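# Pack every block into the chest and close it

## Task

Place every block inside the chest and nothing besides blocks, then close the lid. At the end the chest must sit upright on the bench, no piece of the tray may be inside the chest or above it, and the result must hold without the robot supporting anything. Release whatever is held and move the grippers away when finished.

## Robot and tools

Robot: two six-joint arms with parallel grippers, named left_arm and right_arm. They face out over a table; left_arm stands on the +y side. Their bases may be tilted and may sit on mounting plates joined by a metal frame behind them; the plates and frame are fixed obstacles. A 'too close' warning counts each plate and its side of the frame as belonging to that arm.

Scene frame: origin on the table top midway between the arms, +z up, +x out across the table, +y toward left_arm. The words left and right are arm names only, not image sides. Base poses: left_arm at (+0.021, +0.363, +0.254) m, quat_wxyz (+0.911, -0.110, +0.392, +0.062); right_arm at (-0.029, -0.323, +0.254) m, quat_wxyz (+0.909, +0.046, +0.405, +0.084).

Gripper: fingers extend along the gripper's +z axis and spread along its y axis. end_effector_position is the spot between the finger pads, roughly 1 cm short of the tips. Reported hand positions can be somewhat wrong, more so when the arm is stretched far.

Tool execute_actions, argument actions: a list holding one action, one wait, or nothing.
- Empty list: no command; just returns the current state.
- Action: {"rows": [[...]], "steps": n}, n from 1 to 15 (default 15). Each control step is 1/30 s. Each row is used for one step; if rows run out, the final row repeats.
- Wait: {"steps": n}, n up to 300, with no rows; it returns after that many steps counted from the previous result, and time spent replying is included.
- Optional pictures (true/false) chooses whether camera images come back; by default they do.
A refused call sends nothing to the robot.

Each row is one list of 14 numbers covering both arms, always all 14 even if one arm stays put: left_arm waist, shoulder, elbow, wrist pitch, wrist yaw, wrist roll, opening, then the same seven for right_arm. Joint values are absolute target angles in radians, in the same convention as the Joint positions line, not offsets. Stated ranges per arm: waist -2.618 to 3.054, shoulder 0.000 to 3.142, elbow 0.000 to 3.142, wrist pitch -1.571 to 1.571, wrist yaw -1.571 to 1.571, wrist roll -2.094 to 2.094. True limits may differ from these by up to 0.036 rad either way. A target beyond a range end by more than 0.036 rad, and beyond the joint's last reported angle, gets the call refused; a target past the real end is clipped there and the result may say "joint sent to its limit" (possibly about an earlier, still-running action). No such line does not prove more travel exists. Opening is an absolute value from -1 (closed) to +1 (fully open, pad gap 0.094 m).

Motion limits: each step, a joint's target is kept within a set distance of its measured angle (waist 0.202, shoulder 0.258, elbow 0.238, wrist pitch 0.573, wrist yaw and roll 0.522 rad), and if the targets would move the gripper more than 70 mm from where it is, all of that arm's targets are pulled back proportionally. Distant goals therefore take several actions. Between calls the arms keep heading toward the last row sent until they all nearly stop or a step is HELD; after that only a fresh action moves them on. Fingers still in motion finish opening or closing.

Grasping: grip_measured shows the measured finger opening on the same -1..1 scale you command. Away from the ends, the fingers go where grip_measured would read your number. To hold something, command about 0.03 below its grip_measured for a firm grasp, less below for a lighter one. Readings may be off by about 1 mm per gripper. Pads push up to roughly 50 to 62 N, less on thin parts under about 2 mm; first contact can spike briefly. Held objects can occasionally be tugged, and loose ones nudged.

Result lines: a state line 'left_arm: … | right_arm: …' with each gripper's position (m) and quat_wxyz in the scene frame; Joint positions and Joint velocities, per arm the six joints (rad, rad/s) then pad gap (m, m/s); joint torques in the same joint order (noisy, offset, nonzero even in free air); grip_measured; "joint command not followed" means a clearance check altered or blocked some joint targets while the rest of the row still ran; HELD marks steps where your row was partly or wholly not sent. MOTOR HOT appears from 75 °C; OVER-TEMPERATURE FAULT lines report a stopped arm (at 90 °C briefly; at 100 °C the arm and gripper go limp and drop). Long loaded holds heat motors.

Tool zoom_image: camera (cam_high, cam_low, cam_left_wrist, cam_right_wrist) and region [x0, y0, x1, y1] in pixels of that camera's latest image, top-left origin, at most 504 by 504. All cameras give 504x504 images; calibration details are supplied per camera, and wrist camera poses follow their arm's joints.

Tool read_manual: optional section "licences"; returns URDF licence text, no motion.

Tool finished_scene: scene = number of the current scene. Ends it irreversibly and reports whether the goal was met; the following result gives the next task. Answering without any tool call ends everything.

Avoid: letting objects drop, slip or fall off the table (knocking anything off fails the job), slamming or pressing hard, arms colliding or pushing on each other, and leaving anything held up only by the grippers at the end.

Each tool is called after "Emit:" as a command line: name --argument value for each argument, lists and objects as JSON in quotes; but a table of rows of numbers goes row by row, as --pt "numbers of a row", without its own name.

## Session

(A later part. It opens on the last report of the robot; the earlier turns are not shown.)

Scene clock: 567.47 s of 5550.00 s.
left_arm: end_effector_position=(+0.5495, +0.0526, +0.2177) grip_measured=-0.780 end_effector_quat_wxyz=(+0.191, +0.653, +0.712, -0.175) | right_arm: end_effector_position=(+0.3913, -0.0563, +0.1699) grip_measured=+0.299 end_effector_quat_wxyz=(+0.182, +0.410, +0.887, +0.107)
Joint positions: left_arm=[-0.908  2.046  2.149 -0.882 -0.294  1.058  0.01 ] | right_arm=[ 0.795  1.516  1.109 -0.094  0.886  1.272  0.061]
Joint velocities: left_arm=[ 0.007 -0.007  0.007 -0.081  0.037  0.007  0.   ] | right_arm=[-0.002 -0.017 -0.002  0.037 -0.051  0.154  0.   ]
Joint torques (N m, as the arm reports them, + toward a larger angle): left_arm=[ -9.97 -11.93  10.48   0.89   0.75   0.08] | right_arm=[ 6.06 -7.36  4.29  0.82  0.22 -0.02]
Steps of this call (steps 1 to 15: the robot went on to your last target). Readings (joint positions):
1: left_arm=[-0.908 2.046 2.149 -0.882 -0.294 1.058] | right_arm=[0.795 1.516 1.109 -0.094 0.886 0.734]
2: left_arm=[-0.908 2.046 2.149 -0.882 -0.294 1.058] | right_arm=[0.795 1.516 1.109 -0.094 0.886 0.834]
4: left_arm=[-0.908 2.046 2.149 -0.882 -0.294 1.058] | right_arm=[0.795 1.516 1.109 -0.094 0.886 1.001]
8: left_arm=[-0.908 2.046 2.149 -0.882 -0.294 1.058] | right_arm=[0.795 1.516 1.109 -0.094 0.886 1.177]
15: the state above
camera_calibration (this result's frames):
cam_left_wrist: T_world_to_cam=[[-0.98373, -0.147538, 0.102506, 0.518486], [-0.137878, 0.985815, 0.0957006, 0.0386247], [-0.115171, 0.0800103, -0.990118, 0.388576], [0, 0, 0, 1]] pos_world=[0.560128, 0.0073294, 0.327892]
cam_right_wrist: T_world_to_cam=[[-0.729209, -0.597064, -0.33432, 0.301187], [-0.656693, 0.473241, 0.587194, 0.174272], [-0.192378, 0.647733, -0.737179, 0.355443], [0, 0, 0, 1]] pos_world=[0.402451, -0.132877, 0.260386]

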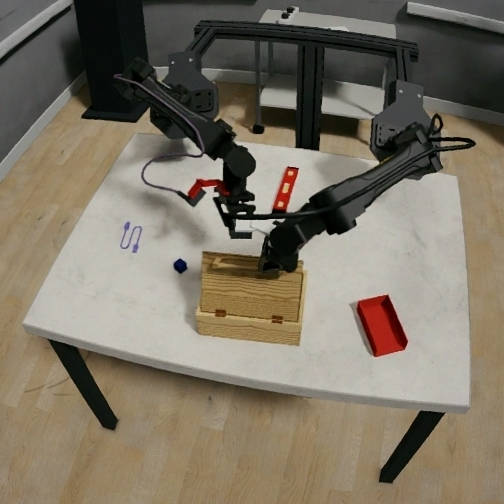

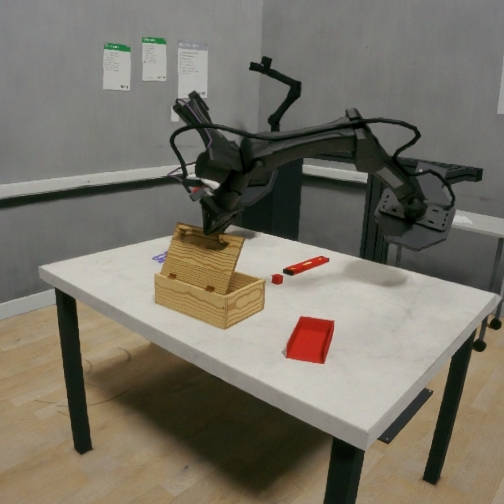

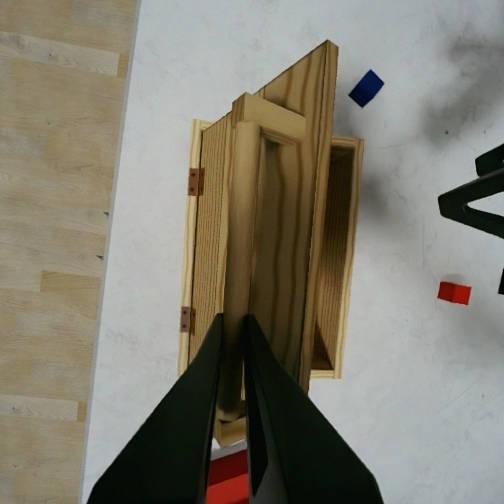

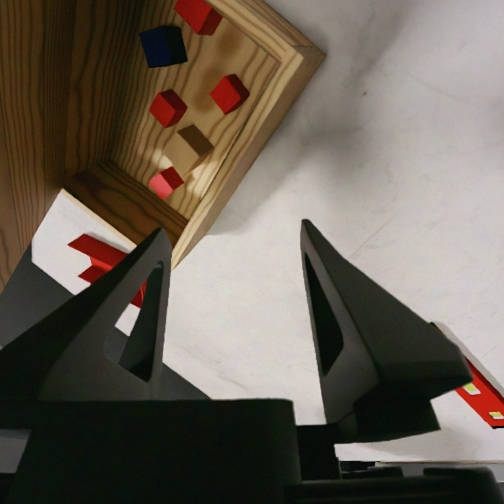

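Emit:
execute_actions --actions '[{"rows":[[-0.928,2.042,2.197,-0.875,-0.257,1.066,-0.79,0.78,1.49,1.1,-0.15,0.86,1.27,0.3],[-0.928,2.042,2.197,-0.875,-0.257,1.066,-0.79,0.74,1.48,1.1,-0.2,0.82,1.24,0.3],[-0.928,2.042,2.197,-0.875,-0.257,1.066,-0.79,0.69,1.47,1.11,-0.25,0.77,1.21,0.3],[-0.928,2.042,2.197,-0.875,-0.257,1.066,-0.79,0.64,1.46,1.12,-0.3,0.72,1.18,0.3],[-0.928,2.042,2.197,-0.875,-0.257,1.066,-0.79,0.59,1.45,1.13,-0.35,0.67,1.16,0.3],[-0.928,2.042,2.197,-0.875,-0.257,1.066,-0.79,0.54,1.45,1.145,-0.39,0.62,1.14,0.3],[-0.928,2.042,2.197,-0.875,-0.257,1.066,-0.79,0.49,1.45,1.16,-0.41,0.57,1.12,0.3],[-0.928,2.042,2.197,-0.875,-0.257,1.066,-0.79,0.44,1.46,1.175,-0.41,0.52,1.1,0.3],[-0.928,2.042,2.197,-0.875,-0.257,1.066,-0.79,0.39,1.48,1.19,-0.41,0.47,1.08,0.3],[-0.928,2.042,2.197,-0.875,-0.257,1.066,-0.79,0.34,1.5,1.2,-0.41,0.42,1.06,0.3],[-0.928,2.042,2.197,-0.875,-0.257,1.066,-0.79,0.3,1.52,1.21,-0.41,0.37,1.05,0.3],[-0.928,2.042,2.197,-0.875,-0.257,1.066,-0.79,0.27,1.54,1.22,-0.41,0.33,1.045,0.3],[-0.928,2.042,2.197,-0.875,-0.257,1.066,-0.79,0.24,1.56,1.23,-0.41,0.3,1.045,0.3],[-0.928,2.042,2.197,-0.875,-0.257,1.066,-0.79,0.22,1.58,1.235,-0.41,0.297,1.045,0.3],[-0.928,2.042,2.197,-0.875,-0.257,1.066,-0.79,0.206,1.59,1.238,-0.41,0.297,1.045,0.3]],"steps":15}]' --pictures false

Emit:
execute_actions --actions '[{"steps":15}]'

Scene clock: 595.20 s of 5550.00 s.
left_arm: end_effector_position=(+0.5495, +0.0526, +0.2177) grip_measured=-0.780 end_effector_quat_wxyz=(+0.191, +0.653, +0.712, -0.175) | right_arm: end_effector_position=(+0.4183, -0.2087, +0.0719) grip_measured=+0.299 end_effector_quat_wxyz=(+0.060, +0.404, +0.913, -0.012)
Joint positions: left_arm=[-0.908  2.046  2.149 -0.882 -0.294  1.058  0.01 ] | right_arm=[ 0.231  1.548  1.215 -0.364  0.416  1.084  0.061]
Joint velocities: left_arm=[-0.012 -0.012 -0.002  0.022 -0.007  0.037 -0.   ] | right_arm=[-0.623  0.491  0.183 -0.11  -0.711 -0.227  0.002]
Joint torques (N m, as the arm reports them, + toward a larger angle): left_arm=[ -9.97 -11.94  10.54   0.91   0.74   0.07] | right_arm=[ 3.59 -7.46  5.63  0.07 -0.1  -0.1 ]
Steps of this call (steps 1 to 30: the robot went on to your last target; steps 31 to 100: nothing new was sent; then 23.90 s passed at rest; steps 101 to 115: all 15 steps of this action). Readings (joint positions):
101: left_arm=[-0.908 2.046 2.149 -0.882 -0.294 1.058] | right_arm=[0.794 1.516 1.109 -0.099 0.882 1.295]
102: left_arm=[-0.908 2.046 2.149 -0.882 -0.294 1.058] | right_arm=[0.786 1.514 1.109 -0.112 0.868 1.287]
104: left_arm=[-0.908 2.046 2.149 -0.882 -0.294 1.058] | right_arm=[0.734 1.503 1.109 -0.161 0.817 1.258]
108: left_arm=[-0.908 2.046 2.149 -0.882 -0.294 1.058] | right_arm=[0.526 1.482 1.125 -0.292 0.678 1.186]
115: the state above

Scene clock: 595.70 s of 5550.00 s.
left_arm: end_effector_position=(+0.5495, +0.0526, +0.2177) grip_measured=-0.780 end_effector_quat_wxyz=(+0.191, +0.653, +0.712, -0.175) | right_arm: end_effector_position=(+0.3952, -0.2023, +0.0510) grip_measured=+0.299 end_effector_quat_wxyz=(-0.001, +0.386, +0.922, -0.003)
Joint positions: left_arm=[-0.908  2.046  2.149 -0.882 -0.294  1.058  0.01 ] | right_arm=[ 0.201  1.599  1.219 -0.399  0.303  1.053  0.061]
Joint velocities: left_arm=[-0.002  0.002 -0.007 -0.007  0.007 -0.007  0.   ] | right_arm=[-0.017 -0.002  0.002 -0.007 -0.066 -0.022  0.   ]
Joint torques (N m, as the arm reports them, + toward a larger angle): left_arm=[ -9.97 -11.96  10.47   0.89   0.75   0.08] | right_arm=[ 2.97 -8.85  5.63  0.14  0.02 -0.03]
Steps of this call (steps 1 to 15: the robot went on to your last target). Readings (joint positions):
1: left_arm=[-0.908 2.046 2.149 -0.882 -0.294 1.058] | right_arm=[0.214 1.564 1.219 -0.366 0.395 1.078]
2: left_arm=[-0.908 2.046 2.149 -0.882 -0.294 1.058] | right_arm=[0.204 1.576 1.219 -0.370 0.378 1.073]
4: left_arm=[-0.908 2.046 2.149 -0.882 -0.294 1.058] | right_arm=[0.201 1.594 1.219 -0.386 0.350 1.065]
8: left_arm=[-0.908 2.046 2.149 -0.882 -0.294 1.058] | right_arm=[0.201 1.599 1.219 -0.397 0.318 1.057]
15: the state above
camera_calibration (this result's frames):
cam_left_wrist: T_world_to_cam=[[-0.98373, -0.147538, 0.102506, 0.518486], [-0.137878, 0.985815, 0.0957006, 0.0386247], [-0.115171, 0.0800103, -0.990118, 0.388576], [0, 0, 0, 1]] pos_world=[0.560128, 0.0073294, 0.327892]
cam_right_wrist: T_world_to_cam=[[-0.75017, -0.660762, 0.0252566, 0.154135], [-0.394771, 0.478176, 0.78454, 0.203109], [-0.530471, 0.578568, -0.619563, 0.476753], [0, 0, 0, 1]] pos_world=[0.448713, -0.27111, 0.132138]

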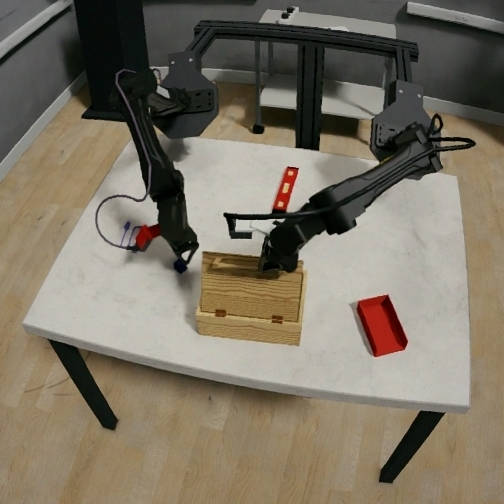

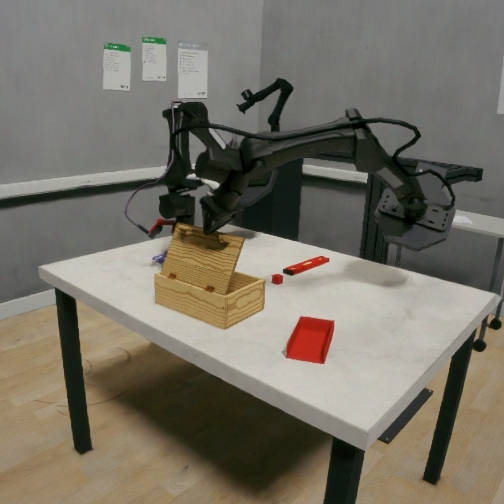

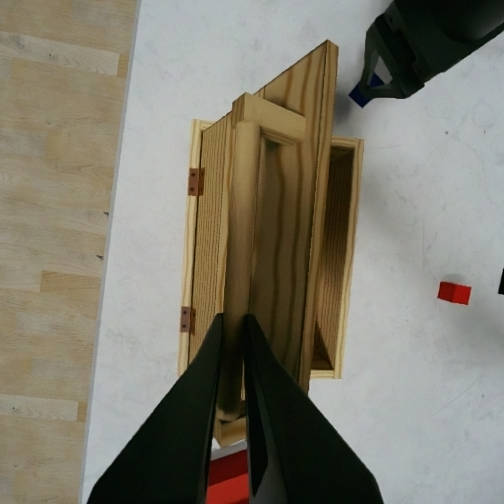

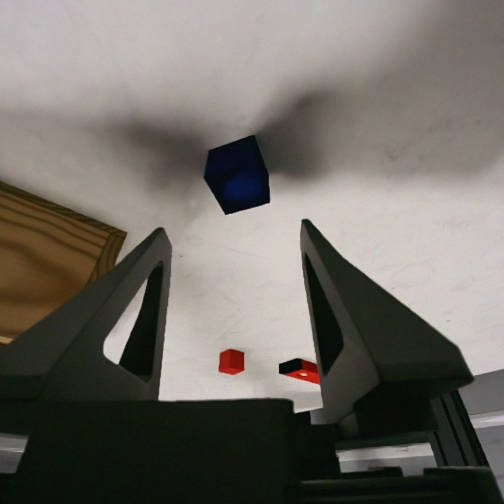

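Emit:
execute_actions --actions '[{"rows":[[-0.928,2.042,2.197,-0.875,-0.257,1.066,-0.79,0.195,1.595,1.245,-0.39,0.29,0.95,0.3],[-0.928,2.042,2.197,-0.875,-0.257,1.066,-0.79,0.188,1.6,1.25,-0.38,0.285,0.85,0.3],[-0.928,2.042,2.197,-0.875,-0.257,1.066,-0.79,0.182,1.605,1.255,-0.37,0.28,0.76,0.3],[-0.928,2.042,2.197,-0.875,-0.257,1.066,-0.79,0.177,1.615,1.258,-0.36,0.275,0.7,0.3],[-0.928,2.042,2.197,-0.875,-0.257,1.066,-0.79,0.172,1.625,1.26,-0.35,0.27,0.675,0.3],[-0.928,2.042,2.197,-0.875,-0.257,1.066,-0.79,0.168,1.635,1.262,-0.34,0.265,0.675,0.3],[-0.928,2.042,2.197,-0.875,-0.257,1.066,-0.79,0.164,1.645,1.264,-0.33,0.262,0.675,0.3],[-0.928,2.042,2.197,-0.875,-0.257,1.066,-0.79,0.161,1.655,1.266,-0.32,0.262,0.675,0.3],[-0.928,2.042,2.197,-0.875,-0.257,1.066,-0.79,0.158,1.665,1.268,-0.31,0.262,0.675,0.3],[-0.928,2.042,2.197,-0.875,-0.257,1.066,-0.79,0.155,1.675,1.27,-0.306,0.262,0.675,0.2],[-0.928,2.042,2.197,-0.875,-0.257,1.066,-0.79,0.153,1.685,1.27,-0.306,0.262,0.675,0.1]],"steps":15}]' --pictures false

Emit:
execute_actions --actions '[{"steps":6}]'

Scene clock: 609.03 s of 5550.00 s.
left_arm: end_effector_position=(+0.5495, +0.0526, +0.2177) grip_measured=-0.780 end_effector_quat_wxyz=(+0.191, +0.653, +0.712, -0.175) | right_arm: end_effector_position=(+0.4001, -0.2068, +0.0218) grip_measured=+0.102 end_effector_quat_wxyz=(-0.001, +0.234, +0.972, -0.000)
Joint positions: left_arm=[-0.908  2.046  2.149 -0.882 -0.294  1.058  0.01 ] | right_arm=[ 0.159  1.687  1.247 -0.329  0.268  0.701  0.052]
Joint velocities: left_arm=[ 0.007 -0.017  0.012 -0.037  0.007 -0.066 -0.   ] | right_arm=[-0.012  0.076 -0.012 -0.037 -0.066 -0.183 -0.002]
Joint torques (N m, as the arm reports them, + toward a larger angle): left_arm=[ -9.92 -11.92  10.52   0.88   0.76   0.07] | right_arm=[ 1.95 -9.52  5.64  0.56 -0.01 -0.1 ]
Steps of this call (steps 1 to 15: the robot went on to your last target; steps 16 to 90: nothing new was sent; then 9.83 s passed at rest; steps 91 to 105: all 15 steps of this action). Readings (joint positions):
91: left_arm=[-0.908 2.046 2.149 -0.882 -0.294 1.058] | right_arm=[0.201 1.599 1.219 -0.399 0.298 1.036]
92: left_arm=[-0.908 2.046 2.149 -0.882 -0.294 1.058] | right_arm=[0.200 1.599 1.219 -0.398 0.296 1.004]
94: left_arm=[-0.908 2.046 2.149 -0.882 -0.294 1.058] | right_arm=[0.195 1.600 1.221 -0.394 0.289 0.911]
98: left_arm=[-0.908 2.046 2.149 -0.882 -0.294 1.058] | right_arm=[0.174 1.627 1.239 -0.363 0.277 0.775]
105: the state above

Scene clock: 609.23 s of 5550.00 s.
left_arm: end_effector_position=(+0.5495, +0.0526, +0.2177) grip_measured=-0.780 end_effector_quat_wxyz=(+0.191, +0.653, +0.712, -0.175) | right_arm: end_effector_position=(+0.4008, -0.2061, +0.0211) grip_measured=+0.101 end_effector_quat_wxyz=(-0.000, +0.228, +0.974, +0.001)
Joint positions: left_arm=[-0.908  2.046  2.149 -0.882 -0.294  1.058  0.01 ] | right_arm=[ 0.159  1.689  1.247 -0.322  0.266  0.687  0.052]
Joint velocities: left_arm=[-0.002  0.002 -0.002 -0.007 -0.081 -0.037  0.001] | right_arm=[ 0.007 -0.012 -0.007  0.081 -0.037 -0.066  0.   ]
Joint torques (N m, as the arm reports them, + toward a larger angle): left_arm=[ -9.99 -11.95  10.5    0.89   0.75   0.06] | right_arm=[ 1.88 -8.94  5.65  0.5  -0.1  -0.1 ]
Steps of this call (steps 1 to 6: the robot went on to your last target). Readings (joint positions):
1: left_arm=[-0.908 2.046 2.149 -0.882 -0.294 1.058] | right_arm=[0.159 1.689 1.247 -0.329 0.267 0.697]
2: left_arm=[-0.908 2.046 2.149 -0.882 -0.294 1.058] | right_arm=[0.159 1.689 1.247 -0.328 0.266 0.694]
4: left_arm=[-0.908 2.046 2.149 -0.882 -0.294 1.058] | right_arm=[0.159 1.689 1.247 -0.324 0.266 0.690]
6: the state above
camera_calibration (this result's frames):
cam_left_wrist: T_world_to_cam=[[-0.98373, -0.147538, 0.102506, 0.518486], [-0.137878, 0.985815, 0.0957006, 0.0386247], [-0.115171, 0.0800103, -0.990118, 0.388576], [0, 0, 0, 1]] pos_world=[0.560128, 0.0073294, 0.327892]
cam_right_wrist: T_world_to_cam=[[-0.492762, -0.870008, 0.0164832, 0.0104669], [-0.531531, 0.315943, 0.78591, 0.252003], [-0.688956, 0.378505, -0.618121, 0.48561], [0, 0, 0, 1]] pos_world=[0.473669, -0.254318, 0.101941]

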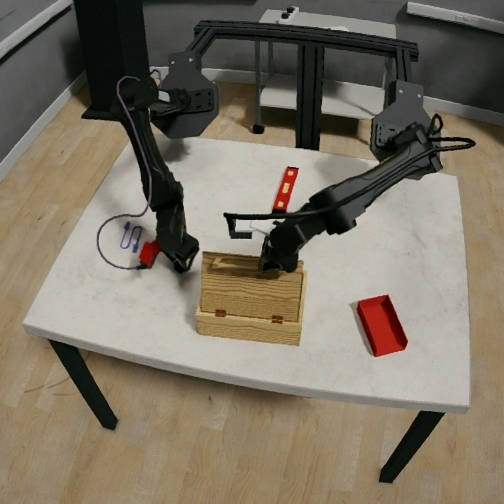

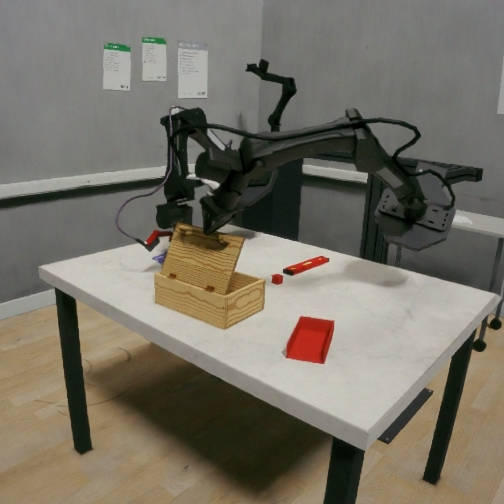

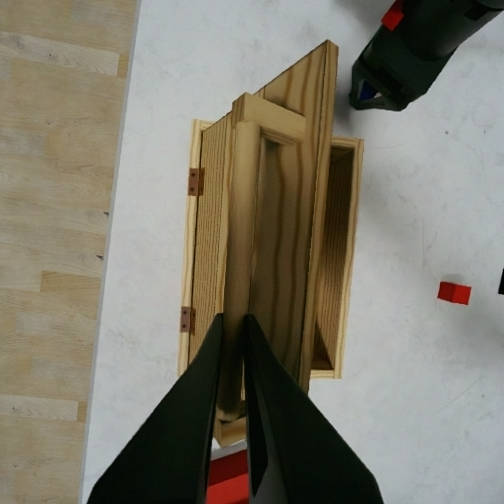

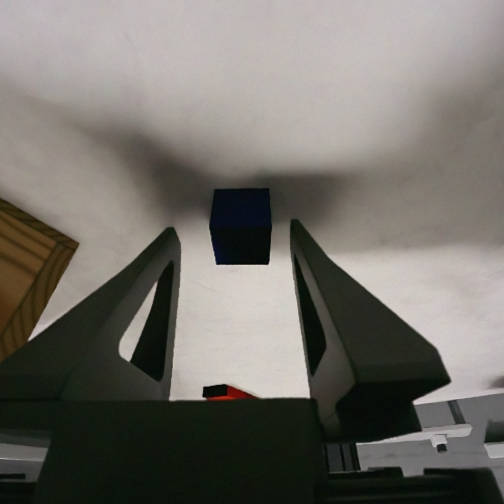

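Emit:
execute_actions --actions '[{"rows":[[-0.928,2.042,2.197,-0.875,-0.257,1.066,-0.79,0.153,1.69,1.27,-0.298,0.262,0.675,-0.05],[-0.928,2.042,2.197,-0.875,-0.257,1.066,-0.79,0.153,1.69,1.27,-0.298,0.262,0.675,-0.2],[-0.928,2.042,2.197,-0.875,-0.257,1.066,-0.79,0.153,1.69,1.27,-0.298,0.262,0.675,-0.3],[-0.928,2.042,2.197,-0.875,-0.257,1.066,-0.79,0.153,1.69,1.27,-0.298,0.262,0.675,-0.38],[-0.928,2.042,2.197,-0.875,-0.257,1.066,-0.79,0.153,1.69,1.27,-0.298,0.262,0.675,-0.44],[-0.928,2.042,2.197,-0.875,-0.257,1.066,-0.79,0.153,1.69,1.27,-0.298,0.262,0.675,-0.48],[-0.928,2.042,2.197,-0.875,-0.257,1.066,-0.79,0.153,1.69,1.27,-0.298,0.262,0.675,-0.52],[-0.928,2.042,2.197,-0.875,-0.257,1.066,-0.79,0.153,1.69,1.27,-0.298,0.262,0.675,-0.52],[-0.928,2.042,2.197,-0.875,-0.257,1.066,-0.79,0.153,1.68,1.27,-0.298,0.262,0.675,-0.52],[-0.928,2.042,2.197,-0.875,-0.257,1.066,-0.79,0.16,1.66,1.26,-0.32,0.27,0.675,-0.52],[-0.928,2.042,2.197,-0.875,-0.257,1.066,-0.79,0.175,1.63,1.24,-0.35,0.29,0.675,-0.52],[-0.928,2.042,2.197,-0.875,-0.257,1.066,-0.79,0.195,1.59,1.21,-0.38,0.31,0.675,-0.52],[-0.928,2.042,2.197,-0.875,-0.257,1.066,-0.79,0.22,1.545,1.17,-0.41,0.33,0.65,-0.52],[-0.928,2.042,2.197,-0.875,-0.257,1.066,-0.79,0.245,1.5,1.13,-0.43,0.36,0.6,-0.52],[-0.928,2.042,2.197,-0.875,-0.257,1.066,-0.79,0.27,1.45,1.09,-0.45,0.39,0.53,-0.52]],"steps":15}]' --pictures false

Emit:
execute_actions --actions '[{"rows":[[-0.928,2.042,2.197,-0.875,-0.257,1.066,-0.79,0.3,1.4,1.05,-0.45,0.43,0.44,-0.52],[-0.928,2.042,2.197,-0.875,-0.257,1.066,-0.79,0.335,1.37,1.01,-0.44,0.47,0.34,-0.52],[-0.928,2.042,2.197,-0.875,-0.257,1.066,-0.79,0.37,1.35,0.97,-0.42,0.51,0.24,-0.52],[-0.928,2.042,2.197,-0.875,-0.257,1.066,-0.79,0.41,1.34,0.94,-0.39,0.55,0.14,-0.52],[-0.928,2.042,2.197,-0.875,-0.257,1.066,-0.79,0.45,1.33,0.91,-0.36,0.59,0.04,-0.52],[-0.928,2.042,2.197,-0.875,-0.257,1.066,-0.79,0.49,1.33,0.89,-0.33,0.63,-0.06,-0.52],[-0.928,2.042,2.197,-0.875,-0.257,1.066,-0.79,0.53,1.33,0.87,-0.3,0.67,-0.16,-0.52],[-0.928,2.042,2.197,-0.875,-0.257,1.066,-0.79,0.57,1.33,0.86,-0.27,0.7,-0.26,-0.52],[-0.928,2.042,2.197,-0.875,-0.257,1.066,-0.79,0.61,1.34,0.86,-0.24,0.73,-0.36,-0.52],[-0.928,2.042,2.197,-0.875,-0.257,1.066,-0.79,0.65,1.36,0.87,-0.21,0.76,-0.46,-0.52],[-0.928,2.042,2.197,-0.875,-0.257,1.066,-0.79,0.68,1.38,0.89,-0.18,0.78,-0.56,-0.52],[-0.928,2.042,2.197,-0.875,-0.257,1.066,-0.79,0.71,1.41,0.92,-0.15,0.8,-0.66,-0.52],[-0.928,2.042,2.197,-0.875,-0.257,1.066,-0.79,0.73,1.44,0.96,-0.12,0.82,-0.76,-0.52],[-0.928,2.042,2.197,-0.875,-0.257,1.066,-0.79,0.745,1.47,1.01,-0.1,0.83,-0.86,-0.52],[-0.928,2.042,2.197,-0.875,-0.257,1.066,-0.79,0.755,1.5,1.06,-0.08,0.84,-0.96,-0.52]],"steps":15}]' --pictures false

Emit:
execute_actions --actions '[{"rows":[[-0.928,2.042,2.197,-0.875,-0.257,1.066,-0.79,0.755,1.53,1.11,-0.07,0.85,-1.06,-0.52],[-0.928,2.042,2.197,-0.875,-0.257,1.066,-0.79,0.75,1.56,1.16,-0.07,0.85,-1.15,-0.52],[-0.928,2.042,2.197,-0.875,-0.257,1.066,-0.79,0.745,1.59,1.21,-0.07,0.85,-1.22,-0.52],[-0.928,2.042,2.197,-0.875,-0.257,1.066,-0.79,0.735,1.62,1.25,-0.07,0.85,-1.25,-0.52],[-0.928,2.042,2.197,-0.875,-0.257,1.066,-0.79,0.725,1.645,1.29,-0.07,0.845,-1.25,-0.52],[-0.928,2.042,2.197,-0.875,-0.257,1.066,-0.79,0.715,1.66,1.32,-0.07,0.84,-1.25,-0.52],[-0.928,2.042,2.197,-0.875,-0.257,1.066,-0.79,0.708,1.675,1.345,-0.07,0.835,-1.25,-0.52]],"steps":15}]'

Scene clock: 642.47 s of 5550.00 s.
left_arm: end_effector_position=(+0.5495, +0.0526, +0.2177) grip_measured=-0.780 end_effector_quat_wxyz=(+0.191, +0.653, +0.712, -0.175) | right_arm: end_effector_position=(+0.3866, -0.2051, +0.0522) grip_measured=-0.500 end_effector_quat_wxyz=(+0.003, +0.190, +0.982, -0.003)
Joint positions: left_arm=[-0.908  2.046  2.149 -0.882 -0.294  1.058  0.01 ] | right_arm=[ 0.203  1.571  1.161 -0.361  0.31   0.642  0.024]
Joint velocities: left_arm=[-0.007  0.002  0.007 -0.022 -0.007  0.051  0.002] | right_arm=[ 0.657 -1.375 -1.053 -0.505  0.462 -0.696  0.001]
Joint torques (N m, as the arm reports them, + toward a larger angle): left_arm=[ -9.98 -11.95  10.51   0.89   0.77   0.07] | right_arm=[  5.11 -10.75   3.6    0.2    0.04  -0.08]
Steps of this call (steps 1 to 30: the robot went on to your last target; steps 31 to 100: nothing new was sent; then 29.40 s passed at rest; steps 101 to 115: all 15 steps of this action). Readings (joint positions):
101: left_arm=[-0.908 2.046 2.149 -0.882 -0.294 1.058] | right_arm=[0.159 1.689 1.247 -0.318 0.266 0.682]
102: left_arm=[-0.908 2.046 2.149 -0.882 -0.294 1.058] | right_arm=[0.159 1.689 1.247 -0.317 0.266 0.682]
104: left_arm=[-0.908 2.046 2.149 -0.882 -0.294 1.058] | right_arm=[0.159 1.689 1.247 -0.315 0.266 0.682]
108: left_arm=[-0.908 2.046 2.149 -0.882 -0.294 1.058] | right_arm=[0.159 1.689 1.247 -0.313 0.265 0.682]
115: the state above

Scene clock: 642.97 s of 5550.00 s.
left_arm: end_effector_position=(+0.5495, +0.0526, +0.2177) grip_measured=-0.780 end_effector_quat_wxyz=(+0.191, +0.653, +0.712, -0.175) | right_arm: end_effector_position=(+0.3283, -0.0970, +0.1315) grip_measured=-0.500 end_effector_quat_wxyz=(+0.101, -0.516, +0.849, -0.045)
Joint positions: left_arm=[-0.908  2.046  2.149 -0.882 -0.294  1.058  0.01 ] | right_arm=[ 0.717  1.452  0.947 -0.222  0.74  -0.552  0.024]
Joint velocities: left_arm=[ 0.007  0.007  0.007 -0.095 -0.037  0.007  0.001] | right_arm=[ 0.471  0.979  1.106  0.652  0.549 -2.733 -0.001]
Joint torques (N m, as the arm reports them, + toward a larger angle): left_arm=[-10.02 -11.94  10.5    0.87   0.74   0.07] | right_arm=[ 4.74 -6.52  7.72  1.17  0.26  0.03]
Steps of this call (steps 1 to 15: all 15 steps of this action). Readings (joint positions):
1: left_arm=[-0.908 2.046 2.149 -0.882 -0.294 1.058] | right_arm=[0.231 1.520 1.123 -0.377 0.330 0.606]
2: left_arm=[-0.908 2.046 2.149 -0.882 -0.294 1.058] | right_arm=[0.263 1.467 1.085 -0.389 0.355 0.558]
4: left_arm=[-0.908 2.046 2.149 -0.882 -0.294 1.058] | right_arm=[0.337 1.379 1.016 -0.394 0.413 0.432]
8: left_arm=[-0.908 2.046 2.149 -0.882 -0.294 1.058] | right_arm=[0.492 1.328 0.912 -0.347 0.549 0.109]
15: the state above

Scene clock: 643.47 s of 5550.00 s.
left_arm: end_effector_position=(+0.5495, +0.0526, +0.2177) grip_measured=-0.780 end_effector_quat_wxyz=(+0.191, +0.653, +0.712, -0.175) | right_arm: end_effector_position=(+0.4464, -0.0409, +0.1476) grip_measured=-0.500 end_effector_quat_wxyz=(+0.172, -0.675, +0.702, -0.146)
Joint positions: left_arm=[-0.908  2.046  2.149 -0.882 -0.294  1.058  0.01 ] | right_arm=[ 0.703  1.669  1.327 -0.076  0.827 -1.219  0.024]
Joint velocities: left_arm=[ 0.002 -0.002  0.007  0.037 -0.022  0.022  0.001] | right_arm=[ 0.022  0.042 -0.002  0.037 -0.007 -0.183 -0.001]
Joint torques (N m, as the arm reports them, + toward a larger angle): left_arm=[ -9.95 -11.94  10.47   0.89   0.76   0.07] | right_arm=[ 5.77 -7.55  6.34  1.01  0.1   0.01]
Steps of this call (steps 1 to 15: all 15 steps of this action). Readings (joint positions):
1: left_arm=[-0.908 2.046 2.149 -0.882 -0.294 1.058] | right_arm=[0.730 1.486 0.990 -0.203 0.758 -0.650]
2: left_arm=[-0.908 2.046 2.149 -0.882 -0.294 1.058] | right_arm=[0.737 1.519 1.040 -0.184 0.771 -0.747]
4: left_arm=[-0.908 2.046 2.149 -0.882 -0.294 1.058] | right_arm=[0.737 1.580 1.145 -0.150 0.794 -0.921]
8: left_arm=[-0.908 2.046 2.149 -0.882 -0.294 1.058] | right_arm=[0.719 1.658 1.304 -0.096 0.812 -1.114]
15: the state above
camera_calibration (this result's frames):
cam_left_wrist: T_world_to_cam=[[-0.98373, -0.147538, 0.102506, 0.518486], [-0.137878, 0.985815, 0.0957006, 0.0386247], [-0.115171, 0.0800103, -0.990118, 0.388576], [0, 0, 0, 1]] pos_world=[0.560128, 0.0073294, 0.327892]
cam_right_wrist: T_world_to_cam=[[0.88682, -0.101364, 0.450862, -0.474015], [-0.406444, -0.635344, 0.656614, 0.0489586], [0.219896, -0.765548, -0.604634, 0.0782241], [0, 0, 0, 1]] pos_world=[0.423064, 0.042942, 0.228865]

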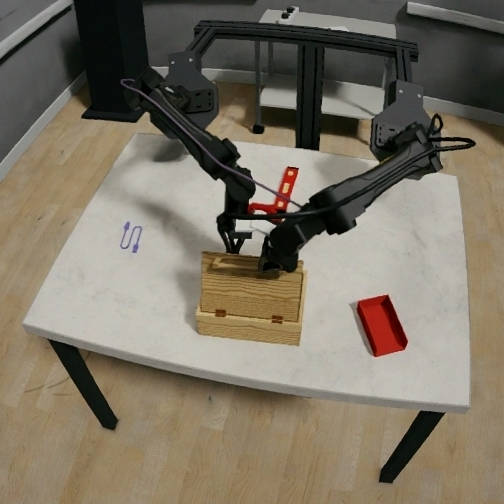

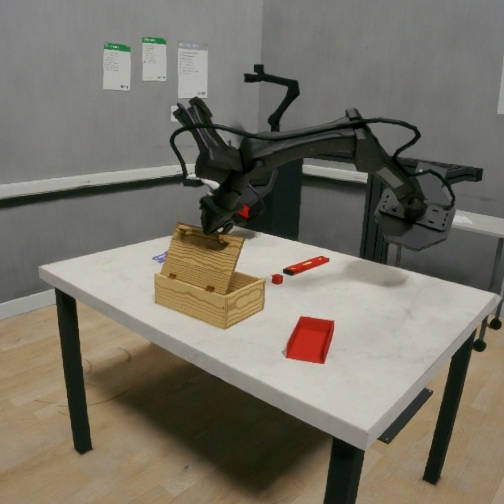

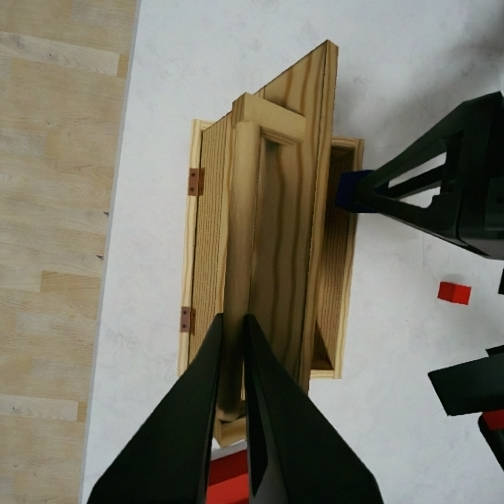

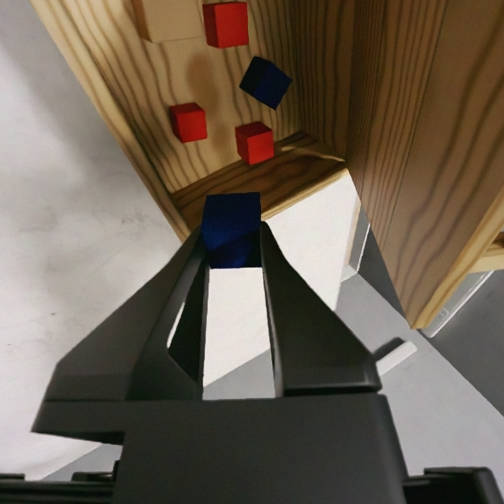

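Emit:
execute_actions --actions '[{"rows":[[-0.928,2.042,2.197,-0.875,-0.257,1.066,-0.79,0.695,1.695,1.37,-0.06,0.81,-1.26,-0.525],[-0.928,2.042,2.197,-0.875,-0.257,1.066,-0.79,0.68,1.72,1.395,-0.055,0.795,-1.27,-0.525],[-0.928,2.042,2.197,-0.875,-0.257,1.066,-0.79,0.665,1.745,1.42,-0.05,0.78,-1.28,-0.525],[-0.928,2.042,2.197,-0.875,-0.257,1.066,-0.79,0.65,1.77,1.445,-0.045,0.765,-1.29,-0.525],[-0.928,2.042,2.197,-0.875,-0.257,1.066,-0.79,0.636,1.795,1.47,-0.04,0.75,-1.3,-0.525],[-0.928,2.042,2.197,-0.875,-0.257,1.066,-0.79,0.622,1.82,1.495,-0.035,0.735,-1.31,-0.525],[-0.928,2.042,2.197,-0.875,-0.257,1.066,-0.79,0.609,1.845,1.52,-0.03,0.72,-1.32,-0.525],[-0.928,2.042,2.197,-0.875,-0.257,1.066,-0.79,0.596,1.87,1.545,-0.025,0.71,-1.33,-0.525],[-0.928,2.042,2.197,-0.875,-0.257,1.066,-0.79,0.584,1.895,1.57,-0.02,0.7,-1.33,-0.525],[-0.928,2.042,2.197,-0.875,-0.257,1.066,-0.79,0.572,1.918,1.594,-0.015,0.69,-1.33,-0.525],[-0.928,2.042,2.197,-0.875,-0.257,1.066,-0.79,0.561,1.94,1.615,-0.012,0.685,-1.33,-0.525],[-0.928,2.042,2.197,-0.875,-0.257,1.066,-0.79,0.552,1.957,1.632,-0.012,0.68,-1.33,-0.525],[-0.928,2.042,2.197,-0.875,-0.257,1.066,-0.79,0.546,1.968,1.642,-0.012,0.68,-1.33,-0.525]],"steps":15}]' --pictures false

Emit:
execute_actions --actions '[{"rows":[[-0.928,2.042,2.197,-0.875,-0.257,1.066,-0.79,0.546,1.968,1.642,-0.012,0.68,-1.33,-0.525],[-0.928,2.042,2.197,-0.875,-0.257,1.066,-0.79,0.546,1.968,1.642,-0.012,0.68,-1.33,-0.48],[-0.928,2.042,2.197,-0.875,-0.257,1.066,-0.79,0.546,1.968,1.642,-0.012,0.68,-1.33,-0.42],[-0.928,2.042,2.197,-0.875,-0.257,1.066,-0.79,0.546,1.968,1.642,-0.012,0.68,-1.33,-0.33]],"steps":9}]' --pictures false

Emit:
execute_actions --actions '[{"rows":[[-0.928,2.042,2.197,-0.875,-0.257,1.066,-0.79,0.57,1.935,1.62,-0.02,0.71,-1.32,-0.33],[-0.928,2.042,2.197,-0.875,-0.257,1.066,-0.79,0.59,1.9,1.59,-0.03,0.73,-1.31,-0.33],[-0.928,2.042,2.197,-0.875,-0.257,1.066,-0.79,0.61,1.865,1.555,-0.04,0.75,-1.3,-0.33],[-0.928,2.042,2.197,-0.875,-0.257,1.066,-0.79,0.63,1.83,1.52,-0.05,0.77,-1.29,-0.33],[-0.928,2.042,2.197,-0.875,-0.257,1.066,-0.79,0.65,1.795,1.485,-0.06,0.79,-1.28,-0.33],[-0.928,2.042,2.197,-0.875,-0.257,1.066,-0.79,0.67,1.76,1.45,-0.07,0.81,-1.27,-0.33],[-0.928,2.042,2.197,-0.875,-0.257,1.066,-0.79,0.69,1.725,1.41,-0.08,0.83,-1.26,-0.33],[-0.928,2.042,2.197,-0.875,-0.257,1.066,-0.79,0.715,1.69,1.37,-0.09,0.84,-1.25,-0.33],[-0.928,2.042,2.197,-0.875,-0.257,1.066,-0.79,0.74,1.67,1.33,-0.11,0.85,-1.22,-0.33],[-0.928,2.042,2.197,-0.875,-0.257,1.066,-0.79,0.77,1.66,1.3,-0.14,0.85,-1.18,-0.33],[-0.928,2.042,2.197,-0.875,-0.257,1.066,-0.79,0.8,1.66,1.27,-0.18,0.85,-1.13,-0.33],[-0.928,2.042,2.197,-0.875,-0.257,1.066,-0.79,0.83,1.67,1.25,-0.22,0.84,-1.08,-0.33],[-0.928,2.042,2.197,-0.875,-0.257,1.066,-0.79,0.86,1.69,1.24,-0.26,0.83,-1.03,-0.33],[-0.928,2.042,2.197,-0.875,-0.257,1.066,-0.79,0.885,1.72,1.24,-0.3,0.82,-0.98,-0.33],[-0.928,2.042,2.197,-0.875,-0.257,1.066,-0.79,0.905,1.75,1.24,-0.33,0.8,-0.93,-0.33]],"steps":15}]'

Emit:
execute_actions --actions '[{"rows":[[-0.928,2.042,2.197,-0.875,-0.257,1.066,-0.79,0.915,1.785,1.24,-0.33,0.78,-0.88,-0.2],[-0.928,2.042,2.197,-0.875,-0.257,1.066,-0.79,0.915,1.82,1.24,-0.33,0.76,-0.83,-0.1],[-0.928,2.042,2.197,-0.875,-0.257,1.066,-0.79,0.915,1.855,1.24,-0.33,0.745,-0.78,0],[-0.928,2.042,2.197,-0.875,-0.257,1.066,-0.79,0.915,1.89,1.24,-0.33,0.73,-0.73,0.1],[-0.928,2.042,2.197,-0.875,-0.257,1.066,-0.79,0.915,1.925,1.24,-0.33,0.72,-0.69,0.2],[-0.928,2.042,2.197,-0.875,-0.257,1.066,-0.79,0.915,1.96,1.24,-0.33,0.718,-0.665,0.3],[-0.928,2.042,2.197,-0.875,-0.257,1.066,-0.79,0.915,1.99,1.24,-0.33,0.718,-0.665,0.3],[-0.928,2.042,2.197,-0.875,-0.257,1.066,-0.79,0.915,2.01,1.24,-0.33,0.718,-0.665,0.3],[-0.928,2.042,2.197,-0.875,-0.257,1.066,-0.79,0.915,2.025,1.24,-0.33,0.718,-0.665,0.3]],"steps":15}]' --pictures false

Emit:
execute_actions --actions '[{"steps":8}]'

Scene clock: 699.47 s of 5550.00 s.
left_arm: end_effector_position=(+0.5495, +0.0526, +0.2177) grip_measured=-0.780 end_effector_quat_wxyz=(+0.191, +0.653, +0.712, -0.175) | right_arm: end_effector_position=(+0.4933, -0.0378, +0.0558) grip_measured=-0.500 end_effector_quat_wxyz=(+0.148, -0.687, +0.694, -0.159)
Joint positions: left_arm=[-0.908  2.046  2.149 -0.882 -0.294  1.058  0.01 ] | right_arm=[ 0.539  1.971  1.606 -0.031  0.714 -1.32   0.024]
Joint velocities: left_arm=[-0.007 -0.012  0.002 -0.051 -0.037 -0.007 -0.001] | right_arm=[-0.139  0.237  0.037  0.066 -0.066  0.022 -0.001]
Joint torques (N m, as the arm reports them, + toward a larger angle): left_arm=[ -9.95 -11.95  10.48   0.88   0.77   0.07] | right_arm=[  7.34 -10.46   7.45   1.16  -0.14  -0.05]
Steps of this call (steps 1 to 30: the robot went on to your last target; steps 31 to 100: nothing new was sent; then 52.17 s passed at rest; steps 101 to 115: all 15 steps of this action). Readings (joint positions):
101: left_arm=[-0.908 2.046 2.149 -0.882 -0.294 1.058] | right_arm=[0.702 1.674 1.329 -0.076 0.829 -1.249]
102: left_arm=[-0.908 2.046 2.149 -0.882 -0.294 1.058] | right_arm=[0.699 1.682 1.339 -0.076 0.826 -1.253]
104: left_arm=[-0.908 2.046 2.149 -0.882 -0.294 1.058] | right_arm=[0.681 1.717 1.381 -0.073 0.812 -1.264]
108: left_arm=[-0.908 2.046 2.149 -0.882 -0.294 1.058] | right_arm=[0.620 1.820 1.484 -0.052 0.770 -1.293]
115: the state above

Scene clock: 699.77 s of 5550.00 s.
left_arm: end_effector_position=(+0.5495, +0.0526, +0.2177) grip_measured=-0.780 end_effector_quat_wxyz=(+0.191, +0.653, +0.712, -0.175) | right_arm: end_effector_position=(+0.4938, -0.0358, +0.0520) grip_measured=-0.331 end_effector_quat_wxyz=(+0.150, -0.689, +0.692, -0.154)
Joint positions: left_arm=[-0.908  2.046  2.149 -0.882 -0.294  1.058  0.01 ] | right_arm=[ 0.534  1.981  1.614 -0.026  0.698 -1.327  0.031]
Joint velocities: left_arm=[ 0.002 -0.007  0.002 -0.007 -0.007 -0.051  0.001] | right_arm=[ 0.002  0.002  0.022 -0.037 -0.007 -0.007  0.001]
Joint torques (N m, as the arm reports them, + toward a larger angle): left_arm=[-10.   -11.96  10.45   0.9    0.75   0.09] | right_arm=[  7.06 -10.51   6.76   1.13  -0.1   -0.08]
Steps of this call (steps 1 to 9: all 9 steps of this action). Readings (joint positions):
1: left_arm=[-0.908 2.046 2.149 -0.882 -0.294 1.058] | right_arm=[0.535 1.977 1.607 -0.031 0.711 -1.322]
2: left_arm=[-0.908 2.046 2.149 -0.882 -0.294 1.058] | right_arm=[0.534 1.980 1.607 -0.031 0.708 -1.323]
4: left_arm=[-0.908 2.046 2.149 -0.882 -0.294 1.058] | right_arm=[0.534 1.981 1.607 -0.031 0.703 -1.325]
8: left_arm=[-0.908 2.046 2.149 -0.882 -0.294 1.058] | right_arm=[0.534 1.981 1.613 -0.028 0.699 -1.326]
9: the state above

Scene clock: 700.27 s of 5550.00 s.
left_arm: end_effector_position=(+0.5495, +0.0526, +0.2177) grip_measured=-0.780 end_effector_quat_wxyz=(+0.191, +0.653, +0.712, -0.175) | right_arm: end_effector_position=(+0.3900, +0.0006, +0.1635) grip_measured=-0.331 end_effector_quat_wxyz=(+0.174, -0.700, +0.687, -0.086)
Joint positions: left_arm=[-0.908  2.046  2.149 -0.882 -0.294  1.058  0.01 ] | right_arm=[ 0.841  1.669  1.288 -0.166  0.826 -1.115  0.031]
Joint velocities: left_arm=[ 0.002 -0.017 -0.007 -0.007  0.007 -0.007 -0.001] | right_arm=[ 0.603  0.481 -0.208 -0.725 -0.037  0.828 -0.   ]
Joint torques (N m, as the arm reports them, + toward a larger angle): left_arm=[ -9.93 -11.93  10.51   0.9    0.74   0.08] | right_arm=[ 6.67 -4.42  3.29  0.64 -0.16  0.07]
Steps of this call (steps 1 to 15: all 15 steps of this action). Readings (joint positions):
1: left_arm=[-0.908 2.046 2.149 -0.882 -0.294 1.058] | right_arm=[0.535 1.979 1.614 -0.027 0.699 -1.327]
2: left_arm=[-0.908 2.046 2.149 -0.882 -0.294 1.058] | right_arm=[0.538 1.972 1.610 -0.028 0.704 -1.326]
4: left_arm=[-0.908 2.046 2.149 -0.882 -0.294 1.058] | right_arm=[0.558 1.931 1.571 -0.032 0.723 -1.319]
8: left_arm=[-0.908 2.046 2.149 -0.882 -0.294 1.058] | right_arm=[0.650 1.782 1.440 -0.055 0.778 -1.292]
15: the state above
camera_calibration (this result's frames):
cam_left_wrist: T_world_to_cam=[[-0.98373, -0.147538, 0.102506, 0.518486], [-0.137878, 0.985815, 0.0957006, 0.0386247], [-0.115171, 0.0800103, -0.990118, 0.388576], [0, 0, 0, 1]] pos_world=[0.560128, 0.0073294, 0.327892]
cam_right_wrist: T_world_to_cam=[[0.926276, -0.0620507, 0.371701, -0.429402], [-0.302361, -0.711083, 0.634775, 0.00500533], [0.224922, -0.700365, -0.677421, 0.141875], [0, 0, 0, 1]] pos_world=[0.367347, 0.0762785, 0.252541]

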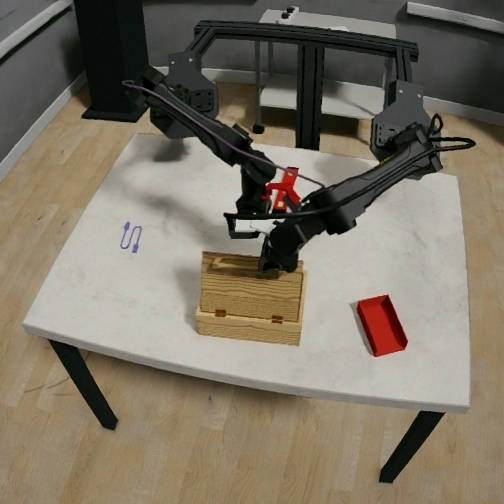

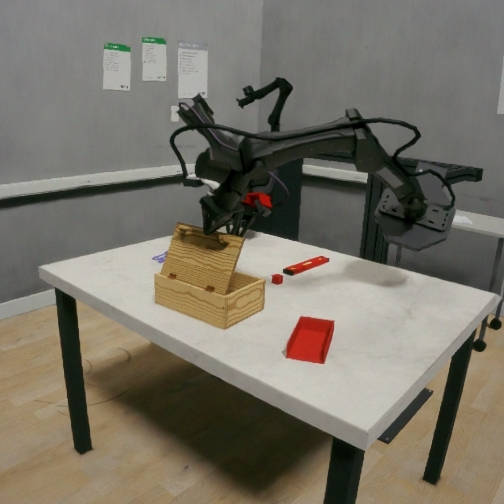

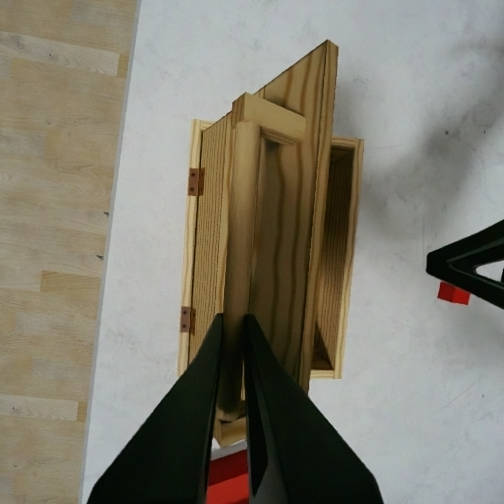

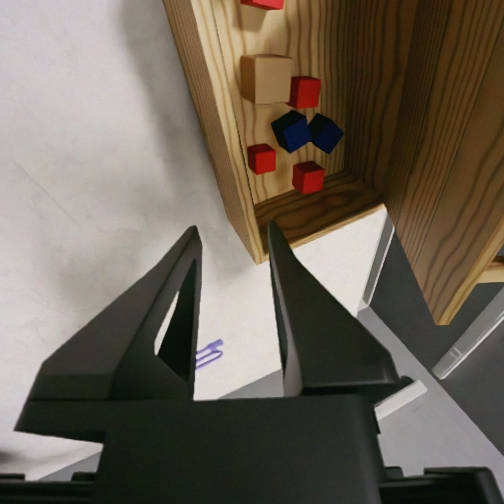

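Scene clock: 700.77 s of 5550.00 s.
left_arm: end_effector_position=(+0.5495, +0.0526, +0.2177) grip_measured=-0.780 end_effector_quat_wxyz=(+0.191, +0.653, +0.712, -0.175) | right_arm: end_effector_position=(+0.1975, +0.0046, +0.0457) grip_measured=+0.299 end_effector_quat_wxyz=(-0.024, -0.732, +0.681, -0.005)
Joint positions: left_arm=[-0.908  2.046  2.149 -0.882 -0.294  1.058  0.01 ] | right_arm=[ 0.894  2.059  1.228 -0.338  0.73  -0.701  0.061]
Joint velocities: left_arm=[-0.017  0.022  0.012 -0.022 -0.037  0.007  0.001] | right_arm=[-0.007 -0.11  -0.012 -0.037 -0.066  0.168  0.   ]
Joint torques (N m, as the arm reports them, + toward a larger angle): left_arm=[ -9.98 -11.95  10.48   0.89   0.74   0.07] | right_arm=[ 9.5  -8.78  3.91  0.25 -0.13  0.09]
Steps of this call (steps 1 to 15: all 15 steps of this action). Readings (joint positions):
1: left_arm=[-0.908 2.046 2.149 -0.882 -0.294 1.058] | right_arm=[0.860 1.691 1.283 -0.187 0.822 -1.081]
2: left_arm=[-0.908 2.046 2.149 -0.882 -0.294 1.058] | right_arm=[0.875 1.718 1.279 -0.205 0.815 -1.045]
4: left_arm=[-0.908 2.046 2.149 -0.882 -0.294 1.058] | right_arm=[0.891 1.787 1.276 -0.232 0.797 -0.963]
8: left_arm=[-0.908 2.046 2.149 -0.882 -0.294 1.058] | right_arm=[0.894 1.952 1.266 -0.272 0.760 -0.803]
15: the state above

Scene clock: 701.03 s of 5550.00 s.
left_arm: end_effector_position=(+0.5495, +0.0526, +0.2177) grip_measured=-0.780 end_effector_quat_wxyz=(+0.191, +0.653, +0.712, -0.175) | right_arm: end_effector_position=(+0.2025, +0.0057, +0.0492) grip_measured=+0.299 end_effector_quat_wxyz=(-0.019, -0.720, +0.694, -0.005)
Joint positions: left_arm=[-0.908  2.046  2.149 -0.882 -0.294  1.058  0.01 ] | right_arm=[ 0.894  2.045  1.228 -0.337  0.73  -0.676  0.061]
Joint velocities: left_arm=[-0.007  0.007  0.022 -0.007 -0.022  0.007  0.   ] | right_arm=[-0.007  0.012 -0.012  0.066  0.051 -0.037 -0.   ]
Joint torques (N m, as the arm reports them, + toward a larger angle): left_arm=[ -9.96 -11.95  10.53   0.9    0.76   0.07] | right_arm=[ 9.4  -7.82  4.12  0.28 -0.16  0.1 ]
Steps of this call (steps 1 to 8: the robot went on to your last target). Readings (joint positions):
1: left_arm=[-0.908 2.046 2.149 -0.882 -0.294 1.058] | right_arm=[0.894 2.056 1.228 -0.337 0.730 -0.695]
2: left_arm=[-0.908 2.046 2.149 -0.882 -0.294 1.058] | right_arm=[0.894 2.052 1.228 -0.337 0.730 -0.691]
4: left_arm=[-0.908 2.046 2.149 -0.882 -0.294 1.058] | right_arm=[0.894 2.047 1.228 -0.337 0.730 -0.684]
8: the state above
camera_calibration (this result's frames):
cam_left_wrist: T_world_to_cam=[[-0.98373, -0.147538, 0.102506, 0.518486], [-0.137878, 0.985815, 0.0957006, 0.0386247], [-0.115171, 0.0800103, -0.990118, 0.388576], [0, 0, 0, 1]] pos_world=[0.560128, 0.0073294, 0.327892]
cam_right_wrist: T_world_to_cam=[[0.999842, -0.0177932, 0.000475491, -0.209736], [-0.0109244, -0.592339, 0.805615, -0.0436147], [-0.0140528, -0.805493, -0.592439, 0.155086], [0, 0, 0, 1]] pos_world=[0.211405, 0.095354, 0.127115]

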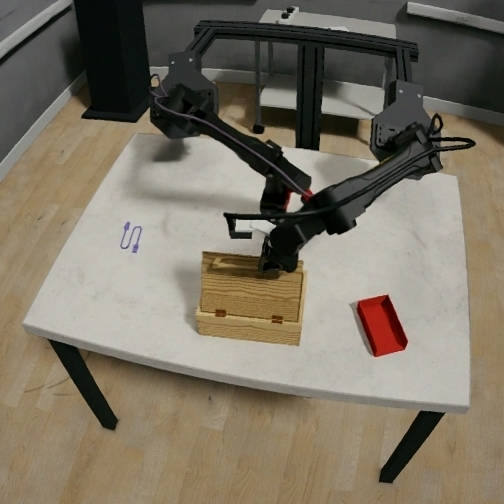

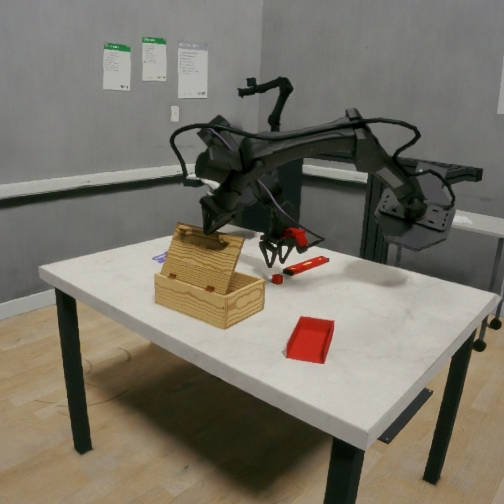

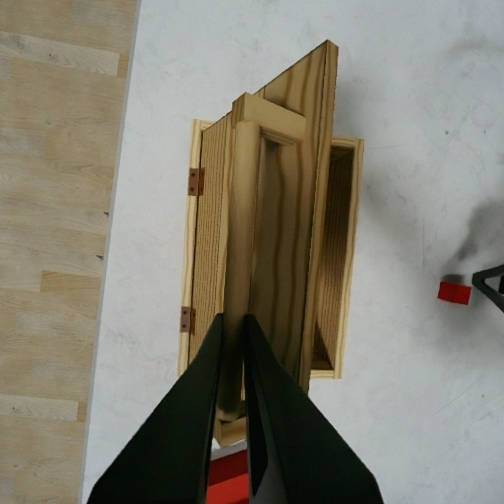

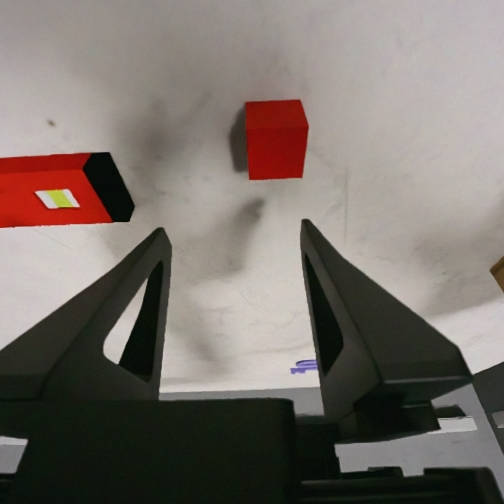

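Emit:
execute_actions --actions '[{"rows":[[-0.928,2.042,2.197,-0.875,-0.257,1.066,-0.79,0.91,2.04,1.27,-0.34,0.715,-0.68,0.3],[-0.928,2.042,2.197,-0.875,-0.257,1.066,-0.79,0.905,2.05,1.295,-0.345,0.715,-0.68,0.3],[-0.928,2.042,2.197,-0.875,-0.257,1.066,-0.79,0.9,2.06,1.32,-0.345,0.71,-0.69,0.3],[-0.928,2.042,2.197,-0.875,-0.257,1.066,-0.79,0.9,2.07,1.34,-0.34,0.71,-0.7,0.3],[-0.928,2.042,2.197,-0.875,-0.257,1.066,-0.79,0.895,2.08,1.355,-0.33,0.705,-0.71,0.3],[-0.928,2.042,2.197,-0.875,-0.257,1.066,-0.79,0.89,2.09,1.36,-0.315,0.7,-0.72,0.3],[-0.928,2.042,2.197,-0.875,-0.257,1.066,-0.79,0.884,2.1,1.363,-0.3,0.697,-0.73,0.3],[-0.928,2.042,2.197,-0.875,-0.257,1.066,-0.79,0.878,2.11,1.366,-0.285,0.694,-0.735,0.3],[-0.928,2.042,2.197,-0.875,-0.257,1.066,-0.79,0.872,2.12,1.369,-0.27,0.692,-0.735,0.3],[-0.928,2.042,2.197,-0.875,-0.257,1.066,-0.79,0.866,2.13,1.372,-0.26,0.692,-0.735,0.3],[-0.928,2.042,2.197,-0.875,-0.257,1.066,-0.79,0.86,2.14,1.374,-0.25,0.692,-0.735,0.2],[-0.928,2.042,2.197,-0.875,-0.257,1.066,-0.79,0.855,2.15,1.374,-0.25,0.692,-0.735,0.1]],"steps":15}]' --pictures false

Emit:
execute_actions --actions '[{"steps":8}]'

Scene clock: 723.20 s of 5550.00 s.
left_arm: end_effector_position=(+0.5495, +0.0526, +0.2177) grip_measured=-0.780 end_effector_quat_wxyz=(+0.191, +0.653, +0.712, -0.175) | right_arm: end_effector_position=(+0.2279, +0.0313, +0.0233) grip_measured=+0.102 end_effector_quat_wxyz=(+0.004, -0.703, +0.712, -0.004)
Joint positions: left_arm=[-0.908  2.046  2.149 -0.882 -0.294  1.058  0.01 ] | right_arm=[ 0.846  2.142  1.358 -0.272  0.711 -0.723  0.052]
Joint velocities: left_arm=[ 0.022  0.002  0.002 -0.022  0.022  0.037 -0.002] | right_arm=[-0.105  0.217 -0.002 -0.037 -0.022 -0.125 -0.   ]
Joint torques (N m, as the arm reports them, + toward a larger angle): left_arm=[ -9.95 -11.97  10.47   0.89   0.75   0.08] | right_arm=[ 9.36 -7.79  4.33  0.51 -0.19 -0.07]
Steps of this call (steps 1 to 30: the robot went on to your last target; steps 31 to 100: nothing new was sent; then 18.33 s passed at rest; steps 101 to 115: all 15 steps of this action). Readings (joint positions):
101: left_arm=[-0.908 2.046 2.149 -0.882 -0.294 1.058] | right_arm=[0.894 2.045 1.230 -0.339 0.730 -0.672]
102: left_arm=[-0.908 2.046 2.149 -0.882 -0.294 1.058] | right_arm=[0.894 2.046 1.238 -0.343 0.730 -0.673]
104: left_arm=[-0.908 2.046 2.149 -0.882 -0.294 1.058] | right_arm=[0.894 2.056 1.271 -0.350 0.728 -0.679]
108: left_arm=[-0.908 2.046 2.149 -0.882 -0.294 1.058] | right_arm=[0.888 2.081 1.340 -0.324 0.719 -0.702]
115: the state above

Scene clock: 723.47 s of 5550.00 s.
left_arm: end_effector_position=(+0.5495, +0.0526, +0.2177) grip_measured=-0.780 end_effector_quat_wxyz=(+0.191, +0.653, +0.712, -0.175) | right_arm: end_effector_position=(+0.2242, +0.0306, +0.0189) grip_measured=+0.101 end_effector_quat_wxyz=(+0.001, -0.705, +0.709, -0.003)
Joint positions: left_arm=[-0.908  2.046  2.149 -0.882 -0.294  1.058  0.01 ] | right_arm=[ 0.843  2.155  1.358 -0.266  0.707 -0.728  0.052]
Joint velocities: left_arm=[-0.007  0.007 -0.027 -0.007 -0.022  0.037  0.   ] | right_arm=[ 0.012  0.027 -0.012  0.051 -0.051 -0.037  0.   ]
Joint torques (N m, as the arm reports them, + toward a larger angle): left_arm=[ -9.99 -11.92  10.49   0.88   0.76   0.09] | right_arm=[ 8.92 -7.53  4.3   0.48 -0.13  0.  ]
Steps of this call (steps 1 to 8: the robot went on to your last target). Readings (joint positions):
1: left_arm=[-0.908 2.046 2.149 -0.882 -0.294 1.058] | right_arm=[0.844 2.149 1.358 -0.272 0.710 -0.724]
2: left_arm=[-0.908 2.046 2.149 -0.882 -0.294 1.058] | right_arm=[0.843 2.153 1.358 -0.272 0.710 -0.725]
4: left_arm=[-0.908 2.046 2.149 -0.882 -0.294 1.058] | right_arm=[0.843 2.155 1.358 -0.271 0.708 -0.727]
8: the state above
camera_calibration (this result's frames):
cam_left_wrist: T_world_to_cam=[[-0.98373, -0.147538, 0.102506, 0.518486], [-0.137878, 0.985815, 0.0957006, 0.0386247], [-0.115171, 0.0800103, -0.990118, 0.388576], [0, 0, 0, 1]] pos_world=[0.560128, 0.0073294, 0.327892]
cam_right_wrist: T_world_to_cam=[[0.997855, -0.0608718, 0.0240726, -0.229698], [-0.0564729, -0.614583, 0.786828, 0.00698067], [-0.0331011, -0.7865, -0.616703, 0.161599], [0, 0, 0, 1]] pos_world=[0.234948, 0.117406, 0.0996955]

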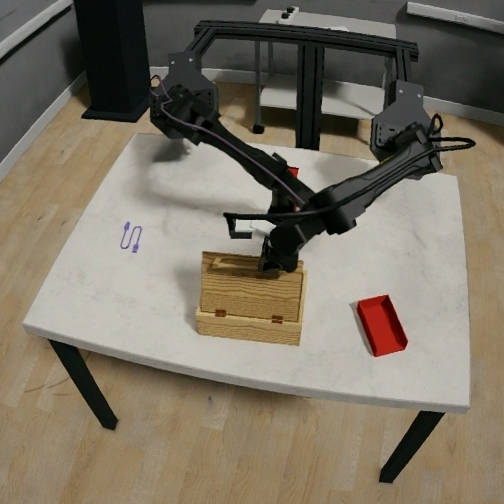

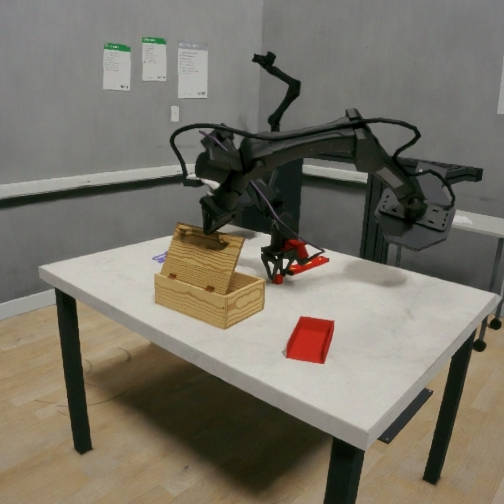

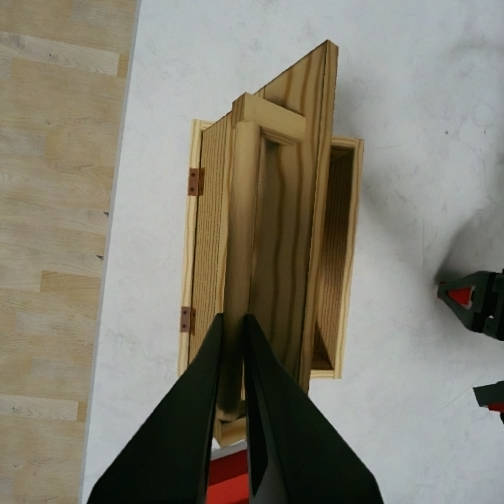

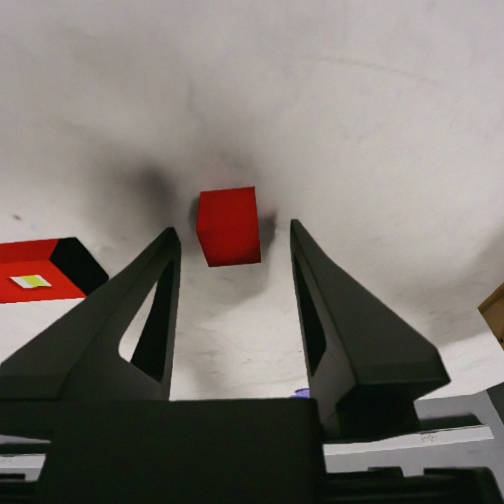

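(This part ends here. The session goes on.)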